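# Two robots swap cartons between rooms through a window

## Task

r1 begins in the delivery room and r2 in the mail room; the connecting door is locked but a service window is open. Exchange the two cartons: the sealed carton on the delivery room's table must end up in the mail room, and the mailer carton on the mail room's shelf must end up in the delivery room. At the end both robots must have released the cartons and backed away, each carton must stay put without a robot holding it, and neither robot may have fallen over or be left leaning.

## Robot and tools

Robots: r1 and r2 are identical Hello Robot Stretch 3 units. Each has a two-wheel differential base (0.33 m long, 0.34 m wide, with a passive omni wheel at the rear), a lift carriage on a vertical mast, and a telescoping arm that reaches out to the robot's RIGHT side, ending in a wrist and a two-finger gripper. The base cannot strafe, so to move the gripper forward or back you drive the base. Turning in place pivots about the point midway between the drive wheels, 0.05 m behind the front edge. With the arm retracted and the wrist folded, a turn sweeps a 0.28 m radius. An unfolded, level wrist sticks out past that radius.

Frames: the base frame has its origin on the floor between the drive wheels, with x forward, y left and z up. hand_pose is reported in this frame, at the point where the closed fingertips meet. The odometry frame is the base frame as it was when the scene began. Each robot reports only in its own frames. To judge where one robot is relative to the other, use the images, lidar_m, wrist_depth_mm and head_depth_mm.

execute_actions: the argument actions is a list holding one action or none. An empty list just returns the current state and images. An action is an object keyed by "r1" and/or "r2". Under each robot key you can give:
- base: exactly one command, and it is an offset from where the base last measured itself. translate_m is in metres, from -1 to 1, with forward positive. rotate_rad is in radians, from -3.2 to 3.2, with left (counter-clockwise seen from above) positive.
- joints: absolute targets keyed by joint name. lift_m is the arm height, 0 to 1.1 m. arm_m is the extension, 0 to 0.52 m. wrist_yaw_rad runs from -1.345 to 4.42: 0 points along the arm, positive swings toward the front, and 3.0 is folded over the base. wrist_pitch_rad runs from -1.57 to 0.451: 0 is level and negative tips the fingers down. wrist_roll_rad runs from -2.911 to 2.911: at 0 the fingers sit side by side. gripper_m runs from -0.089 to 0.179, with larger meaning wider. The real fingertip gap is 0.007 m smaller than this near closed, 0.025 m smaller when wide, and zero below 0.007. head_pan_rad runs from -3.953 to 1.73: 0 is forward, positive is left, -1.57 faces along the arm. head_tilt_rad runs from -1.53 to 0.419, with negative looking down.
- contact_limits: {"arm_m": effort percent 1 to 100}. This stops the arm motion when motor effort reaches that level. Values above the maximum are cut down.
All motions in one action start together. A single action runs for at most 15 s. A robot, joint or base you leave out may keep driving toward its previous target. Any unknown key or out-of-range number rejects the whole call. The optional cameras list picks images from r1_head_camera, r1_nav_camera, r1_wrist_camera, r2_head_camera, r2_nav_camera, r2_wrist_camera, or "all". Leaving it out or giving null also means all; [] means none.

wait: seconds from 0 to 10. It commands nothing and returns the state and images.

zoom_image: camera is a camera name, and region is [x0, y0, x1, y1] in pixels of that camera's most recent full image, measured from the top-left. The region can be at most 504 x 504.

finished_scene: scene is the number of the current scene. It ends that scene for good, so call it only once the swap is complete and stable.

Result lines: base_status and joint_status give how each commanded motion ended. "done" for the base means the wheels turned the full amount, which may include slip. "off_target" means it came to rest away from the target and may still be pushing. After contact_stop, time_out or torque_fault, that target is dropped. on_its_own covers things not commanded in this call; its "held at" is the target being held, not the actual position. joint_positions, hand_pose and base_odometry (wheel-based, with heading from -3.142 to 3.142 and left positive) are also reported. turned_by_wheels and turned_by_imu give the rotation since the last result. base_tilt gives forward and right lean in degrees, with a fixed bias of up to about 4 degrees. motor_effort is in percent, with the peak in brackets; positive means toward higher joint values, and positive wheel effort pushes forward. The readings carry bias and noise. lidar_m has 12 distances in 30-degree sectors, starting straight ahead and going counter-clockwise (4th left, 7th behind, 10th right). It scans at 0.17 m height, so it sees table legs but not tops. "-" means nothing seen, and it is blind to glass and to its own robot. wrist_depth_mm (45 to 1000) and head_depth_mm (280 to 4000, sideways image) are 7x7 grids of median depth. pictures lists the order of the images.

Gripping: to grab, command a gripper_m below the object's width. To let go, command at least 0.02 above the width at contact. Neither the reading nor "done" confirms that you are holding something.

Speed: the base reaches 0.30 m/s only when stowed (lift_m < 0.30, arm_m < 0.03, wrist_yaw_rad > 2.54). Otherwise it is capped at 0.10 m/s.

Cautions: Never let the two robots press together. Once bases touch, even millimetres more of driving presses hard, and no state line reports robot-to-robot contact. Fold or unfold the wrist only with lift_m between 0.32 and 0.95, pitch -0.4 and roll near 0. A folded wrist can then go down to lift 0.25. With yaw below -0.4, keep pitch at -0.5 or lower. The arm and lift stop and go slack on firm contact, and a slack lift can sag under a load. The base, wrist and head do not stop on contact. Pushing an immovable object with the gripper high (above about 0.45 m), pushing again after a contact_stop, or driving while holding or hooking something fixed can tip the robot. If it leans, reverse the last move in small steps, free the gripper, and lower lift_m to about 0.2. Avoid prolonged wrist strain, which causes a 10 s torque_fault. Avoid drops, slips and slams. Loose objects may occasionally be nudged by outside disturbances.

Each tool is called after "Request:" by a JSON object that holds its "method" and its "body", one argument or row to a line.

## Session

Request:
{"method": "execute_actions", "body": {
  "actions": []
}}

Scene clock: 0.00 s.
r1.base_odometry: x=+0.000 y=+0.000 heading=+0.000 (m, m, rad; r1's odometry frame)
r1.turned_by_wheels: +0.000 (rad since the last result)
r1.turned_by_imu: +0.000 (rad since the last result)
r1.base_tilt: forward=-1.7 right=-0.3 (deg)
r1.lidar_m: 1.38 0.99 0.92 0.96 1.27 1.22 1.26 1.68 3.35 2.13 1.08 3.54
r1.head_depth_mm: 1665 2386 3287 3322 3197 3014 2369 / 1625 2348 2818 2655 2492 2313 2157 / 1625 2166 2208 2082 1984 1743 1817 / 1591 1864 1795 - - 1438 1531 / 1534 1577 1533 - - 1339 1309 / 1389 1362 1344 - - 1383 1146 / 1223 1186 1149 1118 1088 1064 1038
r1.base_status: not commanded
r1.joint_positions: lift_m=+0.553 arm_m=+0.001 wrist_yaw_rad=+2.928 wrist_pitch_rad=-0.341 wrist_roll_rad=-0.017 gripper_m=+0.037 head_pan_rad=-0.008 head_tilt_rad=+0.009
r1.joint_status: not commanded
r1.motor_effort: left_wheel=+1 right_wheel=+0 lift_m=+32 arm_m=+0 wrist_yaw_rad=+0 wrist_pitch_rad=+8 wrist_roll_rad=+0 gripper_m=-1 head_pan_rad=+0 head_tilt_rad=+1 (%)
r1.hand_pose: x=+0.0283 y=+0.0821 z=+0.5831 quat_wxyz=(+0.194, +0.699, +0.047, +0.686) (m; r1's base frame)
r1.wrist_depth_mm: - - - 914 843 790 773 / - - - 975 895 864 821 / - - - - - 921 838 / - - - - - - 925 / - - - - - - 960 / 876 836 831 869 848 856 877 / 746 763 738 757 741 741 734
r2.base_odometry: x=+0.000 y=+0.000 heading=+0.000 (m, m, rad; r2's odometry frame)
r2.turned_by_wheels: +0.000 (rad since the last result)
r2.turned_by_imu: +0.000 (rad since the last result)
r2.base_tilt: forward=-1.4 right=+0.3 (deg)
r2.lidar_m: 1.31 1.78 2.42 2.51 3.21 3.08 3.19 2.46 2.34 1.82 1.33 1.27
r2.head_depth_mm: 1010 1024 - - - 1144 1213 / 1237 1085 - - - 1233 1285 / 1329 1137 1371 1378 1375 1343 1371 / 1448 1442 1439 1451 1453 1452 1459 / 1534 1543 1550 1557 1554 1560 1557 / 1668 1658 1681 1666 1687 1682 1690 / 1791 1788 1809 1816 1830 1825 1832
r2.base_status: not commanded
r2.joint_positions: lift_m=+0.562 arm_m=+0.002 wrist_yaw_rad=+3.123 wrist_pitch_rad=-0.399 wrist_roll_rad=+0.008 gripper_m=+0.037 head_pan_rad=-0.011 head_tilt_rad=-0.011
r2.joint_status: not commanded
r2.motor_effort: left_wheel=+1 right_wheel=+1 lift_m=+31 arm_m=+0 wrist_yaw_rad=+1 wrist_pitch_rad=+7 wrist_roll_rad=+0 gripper_m=+0 head_pan_rad=+2 head_tilt_rad=+1 (%)
r2.hand_pose: x=-0.0171 y=+0.0797 z=+0.5787 quat_wxyz=(+0.147, +0.697, +0.134, +0.689) (m; r2's base frame)
r2.wrist_depth_mm: - - - - - - - / - - - - - - - / - - - - - - - / - - - - - - - / - - - - - - - / 904 894 913 874 - 875 853 / 787 754 751 756 746 749 748
pictures: r1_head_camera (sideways: a quarter turn clockwise sets it upright), r1_nav_camera (sideways: a quarter turn counterclockwise sets it upright), r1_wrist_camera, r2_head_camera (sideways: a quarter turn clockwise sets it upright), r2_nav_camera (sideways: a quarter turn counterclockwise sets it upright), r2_wrist_camera
Images, in order (width x height): r1_head_camera 896x504, r1_nav_camera 672x504, r1_wrist_camera 644x364, r2_head_camera 896x504, r2_nav_camera 672x504, r2_wrist_camera 644x364.

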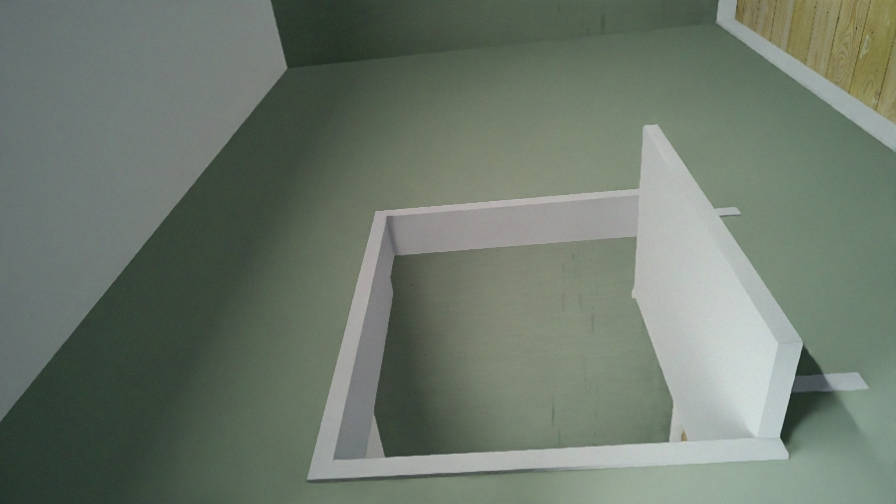

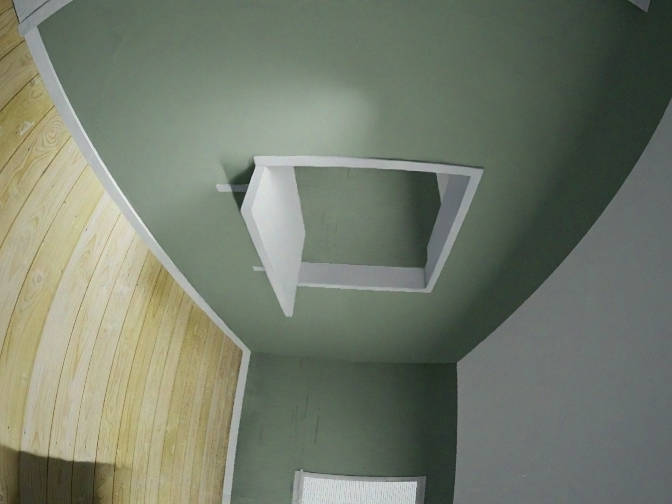

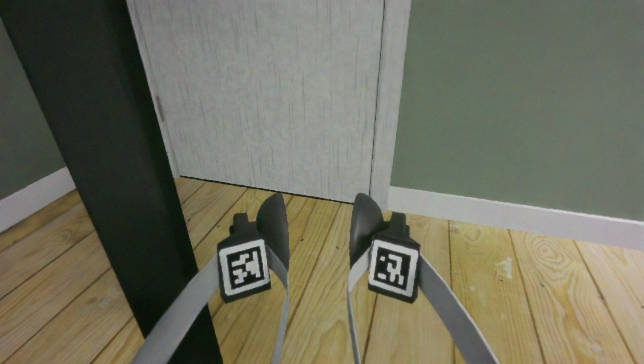

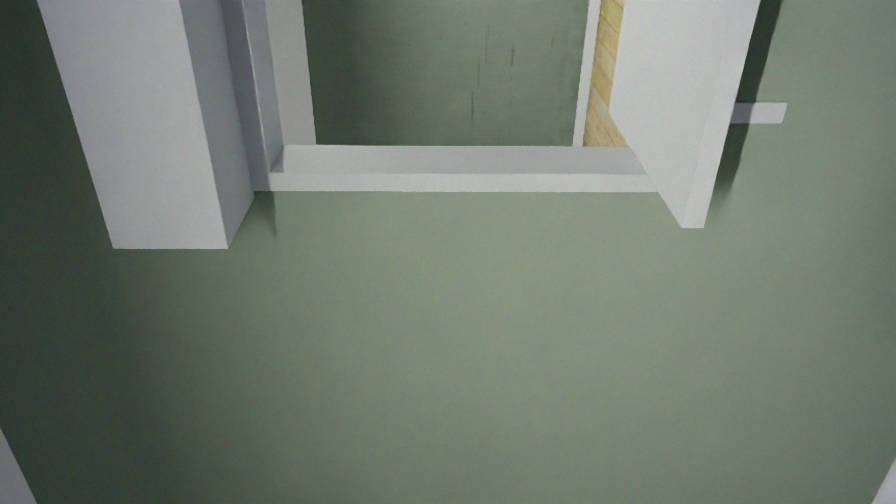

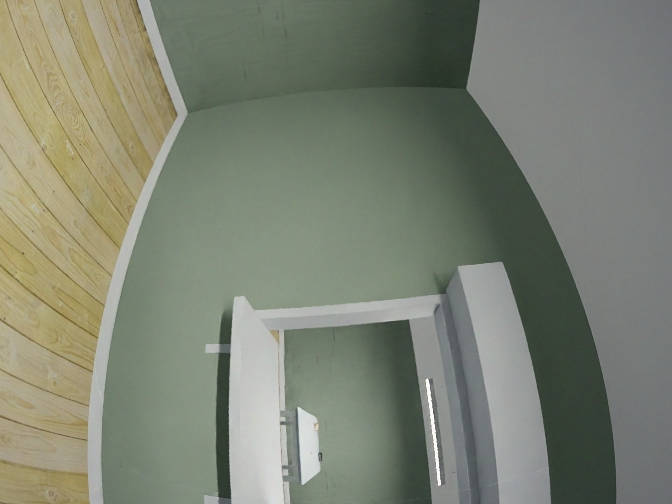

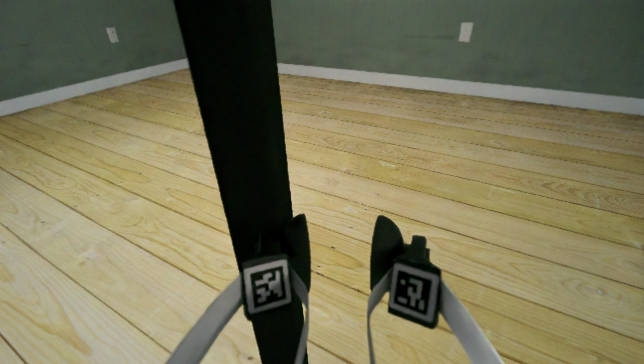

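Request:
{"method": "execute_actions", "body": {
  "actions": [
    {"r1":{"joints":{"head_pan_rad":-1.3,"head_tilt_rad":-0.4}},"r2":{"joints":{"head_pan_rad":-2.4,"head_tilt_rad":-0.4}}}
  ],
  "cameras": ["r1_head_camera","r1_nav_camera","r2_head_camera","r2_nav_camera"]
}}

Scene clock: 6.43 s.
r1.base_odometry: x=+0.000 y=+0.000 heading=+0.000 (m, m, rad; r1's odometry frame)
r1.turned_by_wheels: +0.000 (rad since the last result)
r1.turned_by_imu: +0.000 (rad since the last result)
r1.base_tilt: forward=-1.8 right=-0.3 (deg)
r1.lidar_m: 1.38 0.99 0.92 0.96 1.27 1.22 1.26 1.68 3.34 2.13 1.08 3.54
r1.head_depth_mm: 3113 3293 3433 1839 2374 1751 1387 / 3391 3591 3807 1597 2433 1761 1405 / 3633 - - 1656 2215 1828 1378 / - - - 1705 1207 1671 1403 / 3684 - - 1764 2313 1866 1463 / 3452 3560 3789 3797 2366 1824 1487 / 3230 3356 3476 3585 2704 1944 1504
r1.base_status: not commanded
r1.joint_positions: lift_m=+0.553 arm_m=+0.001 wrist_yaw_rad=+2.928 wrist_pitch_rad=-0.341 wrist_roll_rad=-0.017 gripper_m=+0.037 head_pan_rad=-1.293 head_tilt_rad=-0.395
r1.joint_status: all done
r1.motor_effort: left_wheel=+0(1) right_wheel=+0(1) lift_m=+33(32) arm_m=+0(0) wrist_yaw_rad=+0(0) wrist_pitch_rad=+8(8) wrist_roll_rad=+0(0) gripper_m=+0(0) head_pan_rad=-2(32) head_tilt_rad=-3(27) (%)
r1.hand_pose: x=+0.0283 y=+0.0821 z=+0.5831 quat_wxyz=(+0.194, +0.699, +0.047, +0.686) (m; r1's base frame)
r1.wrist_depth_mm: - - 974 906 860 791 754 / - - - 983 926 852 815 / - - - - - 931 851 / - - - - - - 902 / - - - - - - 971 / 881 864 815 876 856 869 856 / 754 755 737 727 731 742 735
r2.base_odometry: x=+0.000 y=+0.000 heading=+0.000 (m, m, rad; r2's odometry frame)
r2.turned_by_wheels: +0.000 (rad since the last result)
r2.turned_by_imu: +0.000 (rad since the last result)
r2.base_tilt: forward=-1.4 right=+0.6 (deg)
r2.lidar_m: 1.31 1.77 2.42 2.50 3.21 3.06 3.17 2.46 2.34 1.82 1.33 1.27
r2.head_depth_mm: 2281 2446 2662 2827 2302 1755 1420 / 2240 2392 2581 2781 2310 1755 1426 / 2163 2320 2474 2688 2326 1749 1422 / 2085 2222 2375 2589 2321 1766 1423 / 2044 2167 2312 2532 2307 1763 1427 / 1986 2104 2262 2442 2335 1762 1429 / 1948 2068 2193 2376 2332 1791 1429
r2.base_status: not commanded
r2.joint_positions: lift_m=+0.562 arm_m=+0.002 wrist_yaw_rad=+3.123 wrist_pitch_rad=-0.399 wrist_roll_rad=+0.008 gripper_m=+0.037 head_pan_rad=-2.393 head_tilt_rad=-0.395
r2.joint_status: all done
r2.motor_effort: left_wheel=+0(0) right_wheel=+1(0) lift_m=+31(31) arm_m=+1(0) wrist_yaw_rad=+1(1) wrist_pitch_rad=+7(7) wrist_roll_rad=+0(0) gripper_m=+0(0) head_pan_rad=-4(61) head_tilt_rad=-3(24) (%)
r2.hand_pose: x=-0.0171 y=+0.0797 z=+0.5787 quat_wxyz=(+0.147, +0.697, +0.134, +0.689) (m; r2's base frame)
r2.wrist_depth_mm: - - - - - - - / - - - - - - - / - - - - - - - / - - - - - - - / - - - - - - - / 929 899 904 872 - 865 869 / 768 771 769 754 739 747 731
pictures: r1_head_camera (sideways: a quarter turn clockwise sets it upright), r1_nav_camera (sideways: a quarter turn counterclockwise sets it upright), r2_head_camera (sideways: a quarter turn clockwise sets it upright), r2_nav_camera (sideways: a quarter turn counterclockwise sets it upright)
Images, in order (width x height): r1_head_camera 896x504, r1_nav_camera 672x504, r2_head_camera 896x504, r2_nav_camera 672x504.

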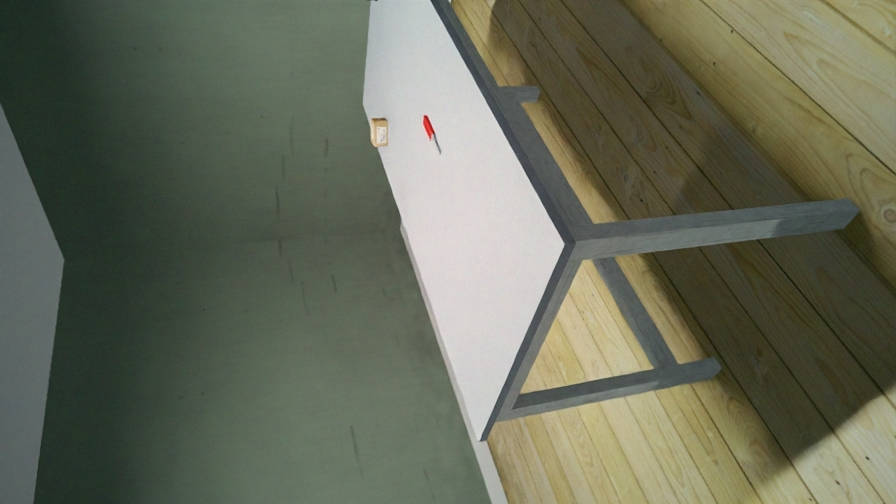

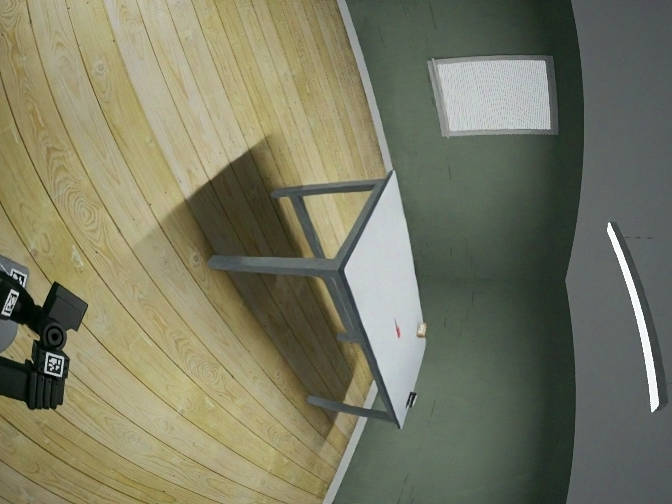

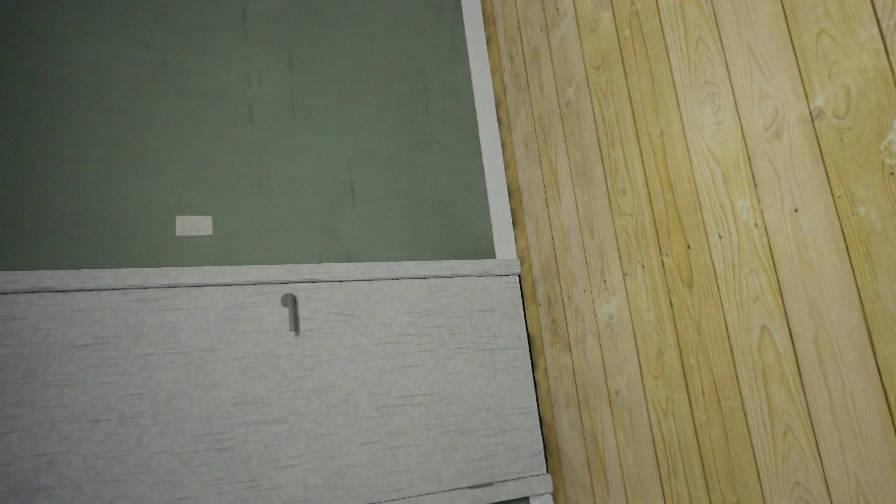

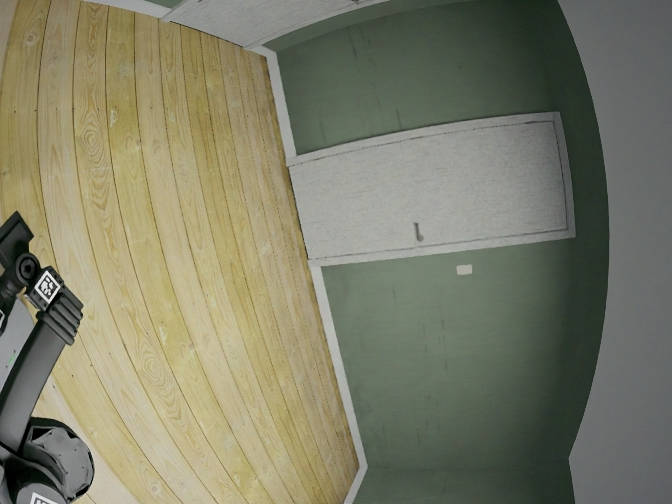

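Request:
{"method": "execute_actions", "body": {
  "actions": [
    {"r1":{"base":{"rotate_rad":-0.45},"joints":{"lift_m":0.27,"head_pan_rad":-1.0}},"r2":{"joints":{"lift_m":0.27,"head_pan_rad":-3.9,"head_tilt_rad":-0.3}}}
  ],
  "cameras": ["r2_head_camera","r2_nav_camera"]
}}

Request:
{"method": "execute_actions", "body": {
  "actions": [
    {"r1":{"base":{"translate_m":1.0}}}
  ],
  "cameras": ["r1_head_camera","r1_nav_camera"]
}}

Scene clock: 18.77 s.
r1.base_odometry: x=+0.000 y=+0.000 heading=-0.450 (m, m, rad; r1's odometry frame)
r1.turned_by_wheels: -0.450 (rad since the last result)
r1.turned_by_imu: -0.451 (rad since the last result)
r1.base_tilt: forward=-1.7 right=-0.3 (deg)
r1.lidar_m: 3.07 1.28 0.97 0.92 0.98 1.24 1.21 1.28 1.82 3.35 1.10 1.08
r1.head_depth_mm: 2896 3049 3303 3257 2353 1761 1388 / 3061 3295 3374 2149 2445 1786 1406 / 3253 3453 3691 1788 2477 1810 1430 / 3541 3787 - 1706 2274 1836 1454 / 3708 - - 1756 1213 1680 1375 / 3759 - - 1843 1347 1870 1475 / 3576 3705 3719 3811 1632 1763 1506
r1.base_status: done
r1.joint_positions: lift_m=+0.270 arm_m=+0.001 wrist_yaw_rad=+2.928 wrist_pitch_rad=-0.341 wrist_roll_rad=-0.017 gripper_m=+0.037 head_pan_rad=-1.007 head_tilt_rad=-0.395
r1.joint_status: all done
r1.motor_effort: left_wheel=+3(8) right_wheel=-3(6) lift_m=+23(27) arm_m=+0(0) wrist_yaw_rad=-1(1) wrist_pitch_rad=+9(8) wrist_roll_rad=+0(0) gripper_m=+0(1) head_pan_rad=+2(19) head_tilt_rad=-2(3) (%)
r1.hand_pose: x=+0.0283 y=+0.0820 z=+0.3006 quat_wxyz=(+0.194, +0.699, +0.047, +0.686) (m; r1's base frame)
r1.wrist_depth_mm: - 845 846 935 931 - - / - 932 933 968 - - - / 896 972 979 - - - - / 770 - 780 766 757 766 755 / 631 - 650 610 612 613 613 / 512 502 - 513 499 515 517 / 458 - - 448 442 441 438
r2.base_odometry: x=+0.000 y=+0.000 heading=+0.000 (m, m, rad; r2's odometry frame)
r2.turned_by_wheels: +0.000 (rad since the last result)
r2.turned_by_imu: +0.000 (rad since the last result)
r2.base_tilt: forward=-1.3 right=+0.5 (deg)
r2.lidar_m: 1.31 1.77 2.42 2.50 3.21 3.07 3.18 2.47 2.34 1.82 1.33 1.27
r2.head_depth_mm: 2916 3013 - - - - - / 2858 2984 3219 3371 2661 1934 1528 / 2782 2981 3132 3326 2657 1934 1526 / 2768 2881 3092 3238 2681 1944 1531 / 2659 2855 2992 3158 2690 1951 1530 / 2652 2765 2894 3125 2698 1969 1540 / 2612 2751 2867 3008 2709 1967 1539
r2.base_status: not commanded
r2.joint_positions: lift_m=+0.270 arm_m=+0.002 wrist_yaw_rad=+3.123 wrist_pitch_rad=-0.401 wrist_roll_rad=+0.008 gripper_m=+0.037 head_pan_rad=-3.893 head_tilt_rad=-0.310
r2.joint_status: all done
r2.motor_effort: left_wheel=+0(1) right_wheel=+1(1) lift_m=+23(25) arm_m=+0(0) wrist_yaw_rad=+1(1) wrist_pitch_rad=+8(8) wrist_roll_rad=+0(0) gripper_m=+0(0) head_pan_rad=-5(61) head_tilt_rad=+4(15) (%)
r2.hand_pose: x=-0.0171 y=+0.0795 z=+0.2869 quat_wxyz=(+0.148, +0.697, +0.134, +0.689) (m; r2's base frame)
r2.wrist_depth_mm: - - - - - - - / - - - - - - - / - - - - - 999 998 / 832 856 816 785 765 755 742 / 653 630 640 643 643 609 593 / 526 520 536 531 - 497 489 / 454 - - - 431 429 420
pictures: r2_head_camera (sideways: a quarter turn clockwise sets it upright), r2_nav_camera (sideways: a quarter turn counterclockwise sets it upright)
Images, in order (width x height): r2_head_camera 896x504, r2_nav_camera 672x504.

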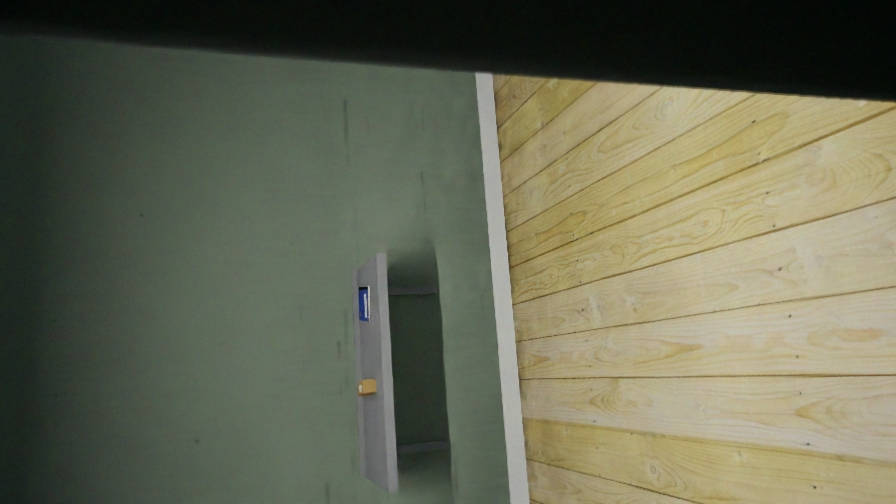

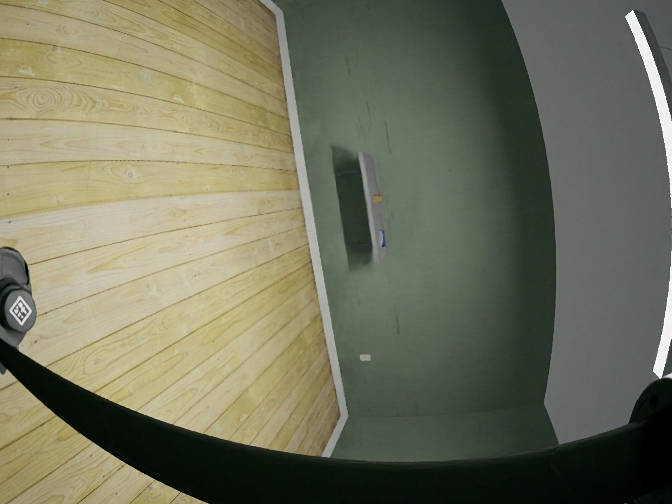

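Scene clock: 23.87 s.
r1.base_odometry: x=+0.901 y=-0.435 heading=-0.450 (m, m, rad; r1's odometry frame)
r1.turned_by_wheels: +0.000 (rad since the last result)
r1.turned_by_imu: +0.005 (rad since the last result)
r1.base_tilt: forward=-1.7 right=-0.3 (deg)
r1.lidar_m: 2.55 1.20 0.92 0.89 0.95 1.35 2.21 2.34 0.78 0.77 0.89 2.61
r1.head_depth_mm: 2909 3141 3350 3315 993 1494 1391 / 3126 3343 3562 3565 1019 1646 1295 / 3333 3584 3885 3911 2348 1686 1388 / 3462 3682 3871 3764 2535 1840 1449 / 3145 3252 3399 3396 2578 1865 1464 / 2893 2909 2992 3117 2665 1897 1493 / 2563 2698 2734 2773 2705 1930 1494
r1.base_status: done
r1.joint_positions: lift_m=+0.270 arm_m=+0.001 wrist_yaw_rad=+2.928 wrist_pitch_rad=-0.341 wrist_roll_rad=-0.017 gripper_m=+0.037 head_pan_rad=-1.007 head_tilt_rad=-0.395
r1.joint_status: not commanded
r1.motor_effort: left_wheel=+2(13) right_wheel=-2(6) lift_m=+23(22) arm_m=+0(0) wrist_yaw_rad=+0(0) wrist_pitch_rad=+9(9) wrist_roll_rad=+0(0) gripper_m=+0(0) head_pan_rad=+2(2) head_tilt_rad=-3(3) (%)
r1.hand_pose: x=+0.0283 y=+0.0820 z=+0.3006 quat_wxyz=(+0.194, +0.699, +0.047, +0.686) (m; r1's base frame)
r1.wrist_depth_mm: - 812 811 849 908 907 990 / - 865 885 909 960 - - / 887 912 931 962 - - - / 786 - 796 796 797 784 761 / 628 - 637 629 612 614 616 / 528 494 - 518 503 520 512 / 450 - - 446 436 442 440
r2.base_odometry: x=+0.000 y=+0.000 heading=+0.000 (m, m, rad; r2's odometry frame)
r2.turned_by_wheels: +0.000 (rad since the last result)
r2.turned_by_imu: +0.000 (rad since the last result)
r2.base_tilt: forward=-1.1 right=+0.4 (deg)
r2.lidar_m: 1.31 1.77 2.42 2.51 3.20 3.08 3.18 2.46 2.34 1.81 1.33 1.27
r2.head_depth_mm: 2896 3049 - - - - - / 2854 2979 3191 3407 2638 1934 1525 / 2794 2961 3131 3323 2657 1945 1537 / 2734 2877 3064 3249 2685 1958 1536 / 2690 2837 2976 3193 2692 1945 1537 / 2638 2789 2935 3145 2676 1942 1546 / 2589 2731 2875 3046 2725 1969 1542
r2.base_status: not commanded
r2.joint_positions: lift_m=+0.270 arm_m=+0.002 wrist_yaw_rad=+3.123 wrist_pitch_rad=-0.401 wrist_roll_rad=+0.008 gripper_m=+0.037 head_pan_rad=-3.893 head_tilt_rad=-0.310
r2.joint_status: not commanded
r2.motor_effort: left_wheel=+0(0) right_wheel=+1(1) lift_m=+23(22) arm_m=+0(0) wrist_yaw_rad=+1(1) wrist_pitch_rad=+8(8) wrist_roll_rad=+0(0) gripper_m=-1(0) head_pan_rad=-4(4) head_tilt_rad=+4(4) (%)
r2.hand_pose: x=-0.0171 y=+0.0795 z=+0.2869 quat_wxyz=(+0.148, +0.697, +0.134, +0.689) (m; r2's base frame)
r2.wrist_depth_mm: - - - - - - - / - - - - - - - / - - - - - - 998 / 844 802 785 790 773 766 740 / 654 637 637 624 615 604 587 / 533 518 527 539 - 497 497 / 452 - - - 432 426 422
pictures: r1_head_camera (sideways: a quarter turn clockwise sets it upright), r1_nav_camera (sideways: a quarter turn counterclockwise sets it upright)
Images, in order (width x height): r1_head_camera 896x504, r1_nav_camera 672x504.

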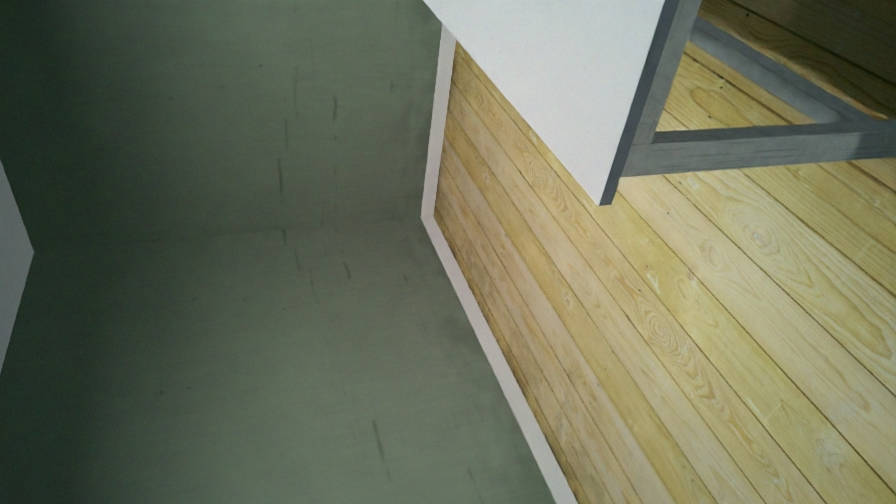

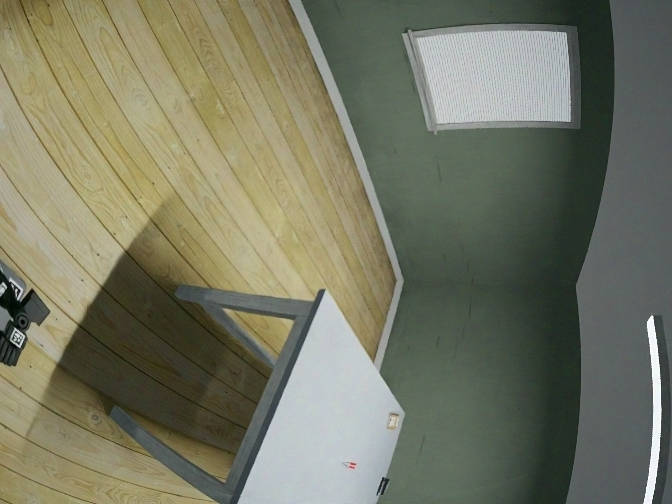

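Request:
{"method": "execute_actions", "body": {
  "actions": [
    {"r1":{"base":{"translate_m":0.95}},"r2":{"base":{"rotate_rad":2.6},"joints":{"head_pan_rad":0,"head_tilt_rad":-0.5}}}
  ],
  "cameras": []
}}

Request:
{"method": "execute_actions", "body": {
  "actions": [
    {"r1":{"base":{"rotate_rad":-1.6}},"r2":{"base":{"translate_m":1}}}
  ],
  "cameras": []
}}

Request:
{"method": "execute_actions", "body": {
  "actions": [
    {"r1":{"base":{"translate_m":1},"joints":{"head_tilt_rad":-0.7,"head_pan_rad":-0.6}},"r2":{"base":{"translate_m":1}}}
  ],
  "cameras": ["r1_head_camera","r2_head_camera"]
}}

Scene clock: 36.33 s.
r1.base_odometry: x=+1.756 y=-0.848 heading=-0.450 (m, m, rad; r1's odometry frame)
r1.turned_by_wheels: +0.000 (rad since the last result)
r1.turned_by_imu: +0.004 (rad since the last result)
r1.base_tilt: forward=-1.7 right=-0.3 (deg)
r1.lidar_m: 1.61 1.12 0.85 0.84 0.88 1.28 3.15 1.34 0.92 2.23 2.15 1.64
r1.head_depth_mm: 3006 3116 3378 3426 2371 1765 1395 / 3022 3150 3299 3365 2424 1777 1405 / 2566 2676 2809 2936 2475 1812 1438 / 2226 2350 2426 2487 2442 1835 1442 / 1982 2060 2127 2169 2238 1880 1468 / 1808 1839 1898 1957 2012 1909 1485 / 1625 1667 1704 1743 1797 1809 1506
r1.base_status: done
r1.joint_positions: lift_m=+0.270 arm_m=+0.001 wrist_yaw_rad=+2.928 wrist_pitch_rad=-0.341 wrist_roll_rad=-0.017 gripper_m=+0.037 head_pan_rad=-1.007 head_tilt_rad=-0.395
r1.joint_status: not commanded
r1.motor_effort: left_wheel=+1(12) right_wheel=-2(6) lift_m=+23(23) arm_m=+0(0) wrist_yaw_rad=+0(0) wrist_pitch_rad=+9(9) wrist_roll_rad=+0(0) gripper_m=-1(0) head_pan_rad=+3(3) head_tilt_rad=-2(3) (%)
r1.hand_pose: x=+0.0283 y=+0.0820 z=+0.3006 quat_wxyz=(+0.194, +0.699, +0.047, +0.686) (m; r1's base frame)
r1.wrist_depth_mm: - 740 784 804 821 870 919 / - 801 851 874 887 925 - / 836 858 886 917 934 951 - / 793 - 780 761 759 775 763 / 631 - 646 624 625 599 625 / 512 510 - 511 497 513 512 / 451 - - 442 439 446 437
r2.base_odometry: x=+0.000 y=+0.000 heading=+2.600 (m, m, rad; r2's odometry frame)
r2.turned_by_wheels: +2.600 (rad since the last result)
r2.turned_by_imu: +2.563 (rad since the last result)
r2.base_tilt: forward=-1.3 right=+0.4 (deg)
r2.lidar_m: 3.07 3.16 2.47 2.33 1.85 1.33 1.27 1.31 1.74 2.43 2.49 3.23
r2.head_depth_mm: 2616 2839 3107 2714 1990 1584 1318 / 2643 2827 3085 2717 2015 1594 1323 / 2602 2793 3124 2730 2018 1599 1320 / 2621 2828 3151 2740 2026 1599 1324 / 2621 2827 3159 2783 2023 1613 1324 / 2626 2867 3161 2757 2047 1610 1334 / 2645 2879 3136 2792 2023 1608 1337
r2.base_status: done
r2.joint_positions: lift_m=+0.270 arm_m=+0.002 wrist_yaw_rad=+3.123 wrist_pitch_rad=-0.401 wrist_roll_rad=+0.008 gripper_m=+0.037 head_pan_rad=-0.007 head_tilt_rad=-0.494
r2.joint_status: all done
r2.motor_effort: left_wheel=-2(8) right_wheel=+2(10) lift_m=+23(22) arm_m=+0(0) wrist_yaw_rad=+0(0) wrist_pitch_rad=+8(8) wrist_roll_rad=+0(0) gripper_m=+0(0) head_pan_rad=+5(62) head_tilt_rad=-3(17) (%)
r2.hand_pose: x=-0.0171 y=+0.0795 z=+0.2869 quat_wxyz=(+0.148, +0.697, +0.134, +0.689) (m; r2's base frame)
r2.wrist_depth_mm: - - - - - - - / - - - - - - - / - - - - - - - / 845 824 804 786 774 750 753 / 647 646 632 610 640 599 602 / 538 519 538 539 - 505 494 / 460 - - - 430 431 423
pictures: none
No camera images: the call's "cameras" was empty. Leave "cameras" out to get every camera's image.

Scene clock: 41.37 s.
r1.base_odometry: x=+1.756 y=-0.848 heading=-2.050 (m, m, rad; r1's odometry frame)
r1.turned_by_wheels: -1.600 (rad since the last result)
r1.turned_by_imu: -1.597 (rad since the last result)
r1.base_tilt: forward=-1.8 right=-0.3 (deg)
r1.lidar_m: 2.10 2.17 1.64 1.61 1.13 0.86 0.84 0.88 1.26 3.15 1.34 0.92
r1.head_depth_mm: 2684 2854 3043 3185 2372 1753 1399 / 2855 2997 3239 3383 2417 1784 1411 / 3068 3298 3544 3563 2349 1659 1421 / 3305 3563 3782 - 2163 1848 1454 / 3603 3834 - - 1229 1870 1467 / 3755 - - 1867 1118 1820 1137 / 3466 3593 3753 1922 1136 980 1375
r1.base_status: done
r1.joint_positions: lift_m=+0.270 arm_m=+0.001 wrist_yaw_rad=+2.928 wrist_pitch_rad=-0.341 wrist_roll_rad=-0.017 gripper_m=+0.037 head_pan_rad=-1.007 head_tilt_rad=-0.395
r1.joint_status: not commanded
r1.motor_effort: left_wheel=+3(15) right_wheel=-2(9) lift_m=+23(23) arm_m=+0(0) wrist_yaw_rad=+0(0) wrist_pitch_rad=+9(9) wrist_roll_rad=+0(0) gripper_m=+0(0) head_pan_rad=+2(2) head_tilt_rad=-3(3) (%)
r1.hand_pose: x=+0.0283 y=+0.0820 z=+0.3006 quat_wxyz=(+0.194, +0.699, +0.047, +0.686) (m; r1's base frame)
r1.wrist_depth_mm: - - - - - - - / - - - - - - - / - - - - - - - / 766 - 779 781 761 763 753 / 628 - 642 626 624 625 622 / 521 505 - 522 502 512 504 / 457 - - 438 445 443 436
r2.base_odometry: x=-0.857 y=+0.516 heading=+2.600 (m, m, rad; r2's odometry frame)
r2.turned_by_wheels: +0.000 (rad since the last result)
r2.turned_by_imu: -0.002 (rad since the last result)
r2.base_tilt: forward=-1.2 right=+0.4 (deg)
r2.lidar_m: 2.05 2.12 2.51 2.40 2.44 2.39 2.28 2.34 2.51 2.39 2.45 2.16
r2.head_depth_mm: 1734 1893 2066 2280 1999 1590 1322 / 1737 1898 1976 2298 2023 1590 1318 / 1740 1894 1990 2295 2030 1591 1323 / 1740 1896 2004 2273 2021 1599 1334 / 1745 1890 1981 2276 2034 1603 1333 / 1736 1903 1998 2309 2027 1599 1329 / 1748 1908 2074 2290 2045 1607 1337
r2.base_status: done
r2.joint_positions: lift_m=+0.270 arm_m=+0.002 wrist_yaw_rad=+3.123 wrist_pitch_rad=-0.401 wrist_roll_rad=+0.008 gripper_m=+0.037 head_pan_rad=-0.007 head_tilt_rad=-0.495
r2.joint_status: not commanded
r2.motor_effort: left_wheel=-1(9) right_wheel=+2(7) lift_m=+23(23) arm_m=+0(1) wrist_yaw_rad=-1(1) wrist_pitch_rad=+8(8) wrist_roll_rad=+0(0) gripper_m=-1(1) head_pan_rad=+5(7) head_tilt_rad=-3(3) (%)
r2.hand_pose: x=-0.0171 y=+0.0795 z=+0.2869 quat_wxyz=(+0.148, +0.697, +0.134, +0.689) (m; r2's base frame)
r2.wrist_depth_mm: - - - - - - - / - - - - - - - / - - - - - - - / 824 845 786 786 764 764 736 / 646 647 648 630 629 595 598 / 531 527 542 531 - 499 502 / 460 - - - 427 429 420
pictures: none
No camera images: the call's "cameras" was empty. Leave "cameras" out to get every camera's image.

Scene clock: 46.47 s.
r1.base_odometry: x=+1.295 y=-1.735 heading=-2.050 (m, m, rad; r1's odometry frame)
r1.turned_by_wheels: +0.000 (rad since the last result)
r1.turned_by_imu: +0.005 (rad since the last result)
r1.base_tilt: forward=-1.7 right=-0.2 (deg)
r1.lidar_m: 2.48 2.08 1.58 1.55 1.64 1.88 1.83 1.93 0.50 0.49 0.52 0.74
r1.head_depth_mm: 2896 3130 1161 852 1505 1359 1100 / 2667 2915 1193 876 1652 1305 1163 / 2516 2787 1159 1014 1695 1355 1171 / 2356 2595 1272 2084 1628 1408 1189 / 2277 2473 2558 2094 1735 1435 1208 / 2127 2306 2546 2294 1772 1448 1223 / 2039 2191 2406 2354 1799 1462 1237
r1.base_status: done
r1.joint_positions: lift_m=+0.270 arm_m=+0.001 wrist_yaw_rad=+2.928 wrist_pitch_rad=-0.341 wrist_roll_rad=-0.017 gripper_m=+0.037 head_pan_rad=-0.607 head_tilt_rad=-0.692
r1.joint_status: all done
r1.motor_effort: left_wheel=+2(13) right_wheel=-2(6) lift_m=+23(23) arm_m=+0(0) wrist_yaw_rad=+0(0) wrist_pitch_rad=+9(9) wrist_roll_rad=+0(0) gripper_m=+0(1) head_pan_rad=+2(19) head_tilt_rad=-4(24) (%)
r1.hand_pose: x=+0.0283 y=+0.0820 z=+0.3006 quat_wxyz=(+0.194, +0.699, +0.047, +0.686) (m; r1's base frame)
r1.wrist_depth_mm: - - - - - - - / - - - - - - - / - - - - - - - / 774 - 764 777 790 778 784 / 623 - 649 626 608 627 609 / 518 509 - 508 497 512 516 / 460 - - 441 439 444 445
r2.base_odometry: x=-1.714 y=+1.031 heading=+2.600 (m, m, rad; r2's odometry frame)
r2.turned_by_wheels: +0.000 (rad since the last result)
r2.turned_by_imu: -0.002 (rad since the last result)
r2.base_tilt: forward=-1.3 right=+0.5 (deg)
r2.lidar_m: 1.05 1.08 1.43 2.44 2.50 3.33 3.29 3.37 2.46 2.35 1.56 1.10
r2.head_depth_mm: 861 937 1023 1086 823 1435 1324 / 862 936 1025 1080 830 1444 1316 / 862 936 1029 1086 832 1441 1329 / 864 938 1027 1088 834 1441 1327 / 865 937 1027 1086 837 1445 1327 / 868 941 1032 1093 839 1448 1333 / 866 940 1032 1089 843 1447 1335
r2.base_status: done
r2.joint_positions: lift_m=+0.270 arm_m=+0.002 wrist_yaw_rad=+3.123 wrist_pitch_rad=-0.401 wrist_roll_rad=+0.008 gripper_m=+0.037 head_pan_rad=-0.007 head_tilt_rad=-0.495
r2.joint_status: not commanded
r2.motor_effort: left_wheel=-2(8) right_wheel=+1(7) lift_m=+23(23) arm_m=+0(1) wrist_yaw_rad=+2(1) wrist_pitch_rad=+8(8) wrist_roll_rad=+0(0) gripper_m=+0(1) head_pan_rad=+6(5) head_tilt_rad=-2(3) (%)
r2.hand_pose: x=-0.0171 y=+0.0795 z=+0.2869 quat_wxyz=(+0.148, +0.697, +0.134, +0.689) (m; r2's base frame)
r2.wrist_depth_mm: - - - - - - - / - - - - - - - / - - - - - - 987 / 849 817 805 774 769 758 743 / 648 630 625 627 624 608 589 / 533 530 533 531 - 501 493 / 461 - - - 427 424 423
pictures: r1_head_camera (sideways: a quarter turn clockwise sets it upright), r2_head_camera (sideways: a quarter turn clockwise sets it upright)
Images, in order (width x height): r1_head_camera 896x504, r2_head_camera 896x504.

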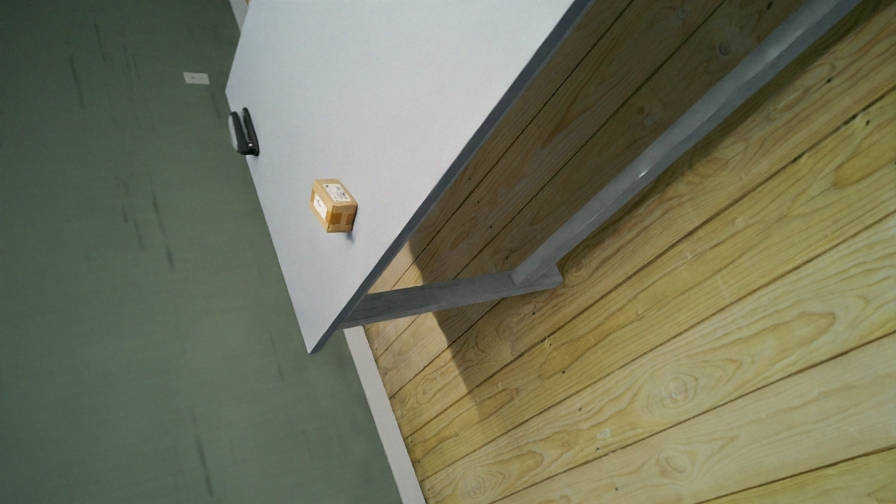

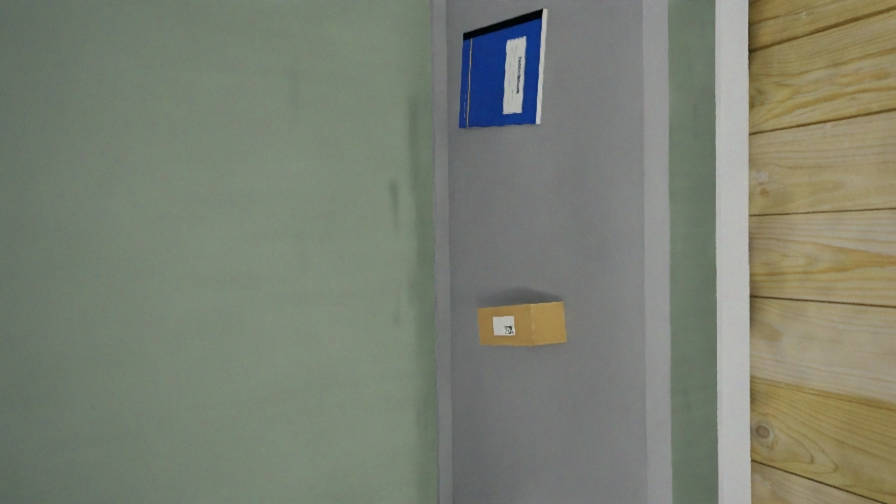

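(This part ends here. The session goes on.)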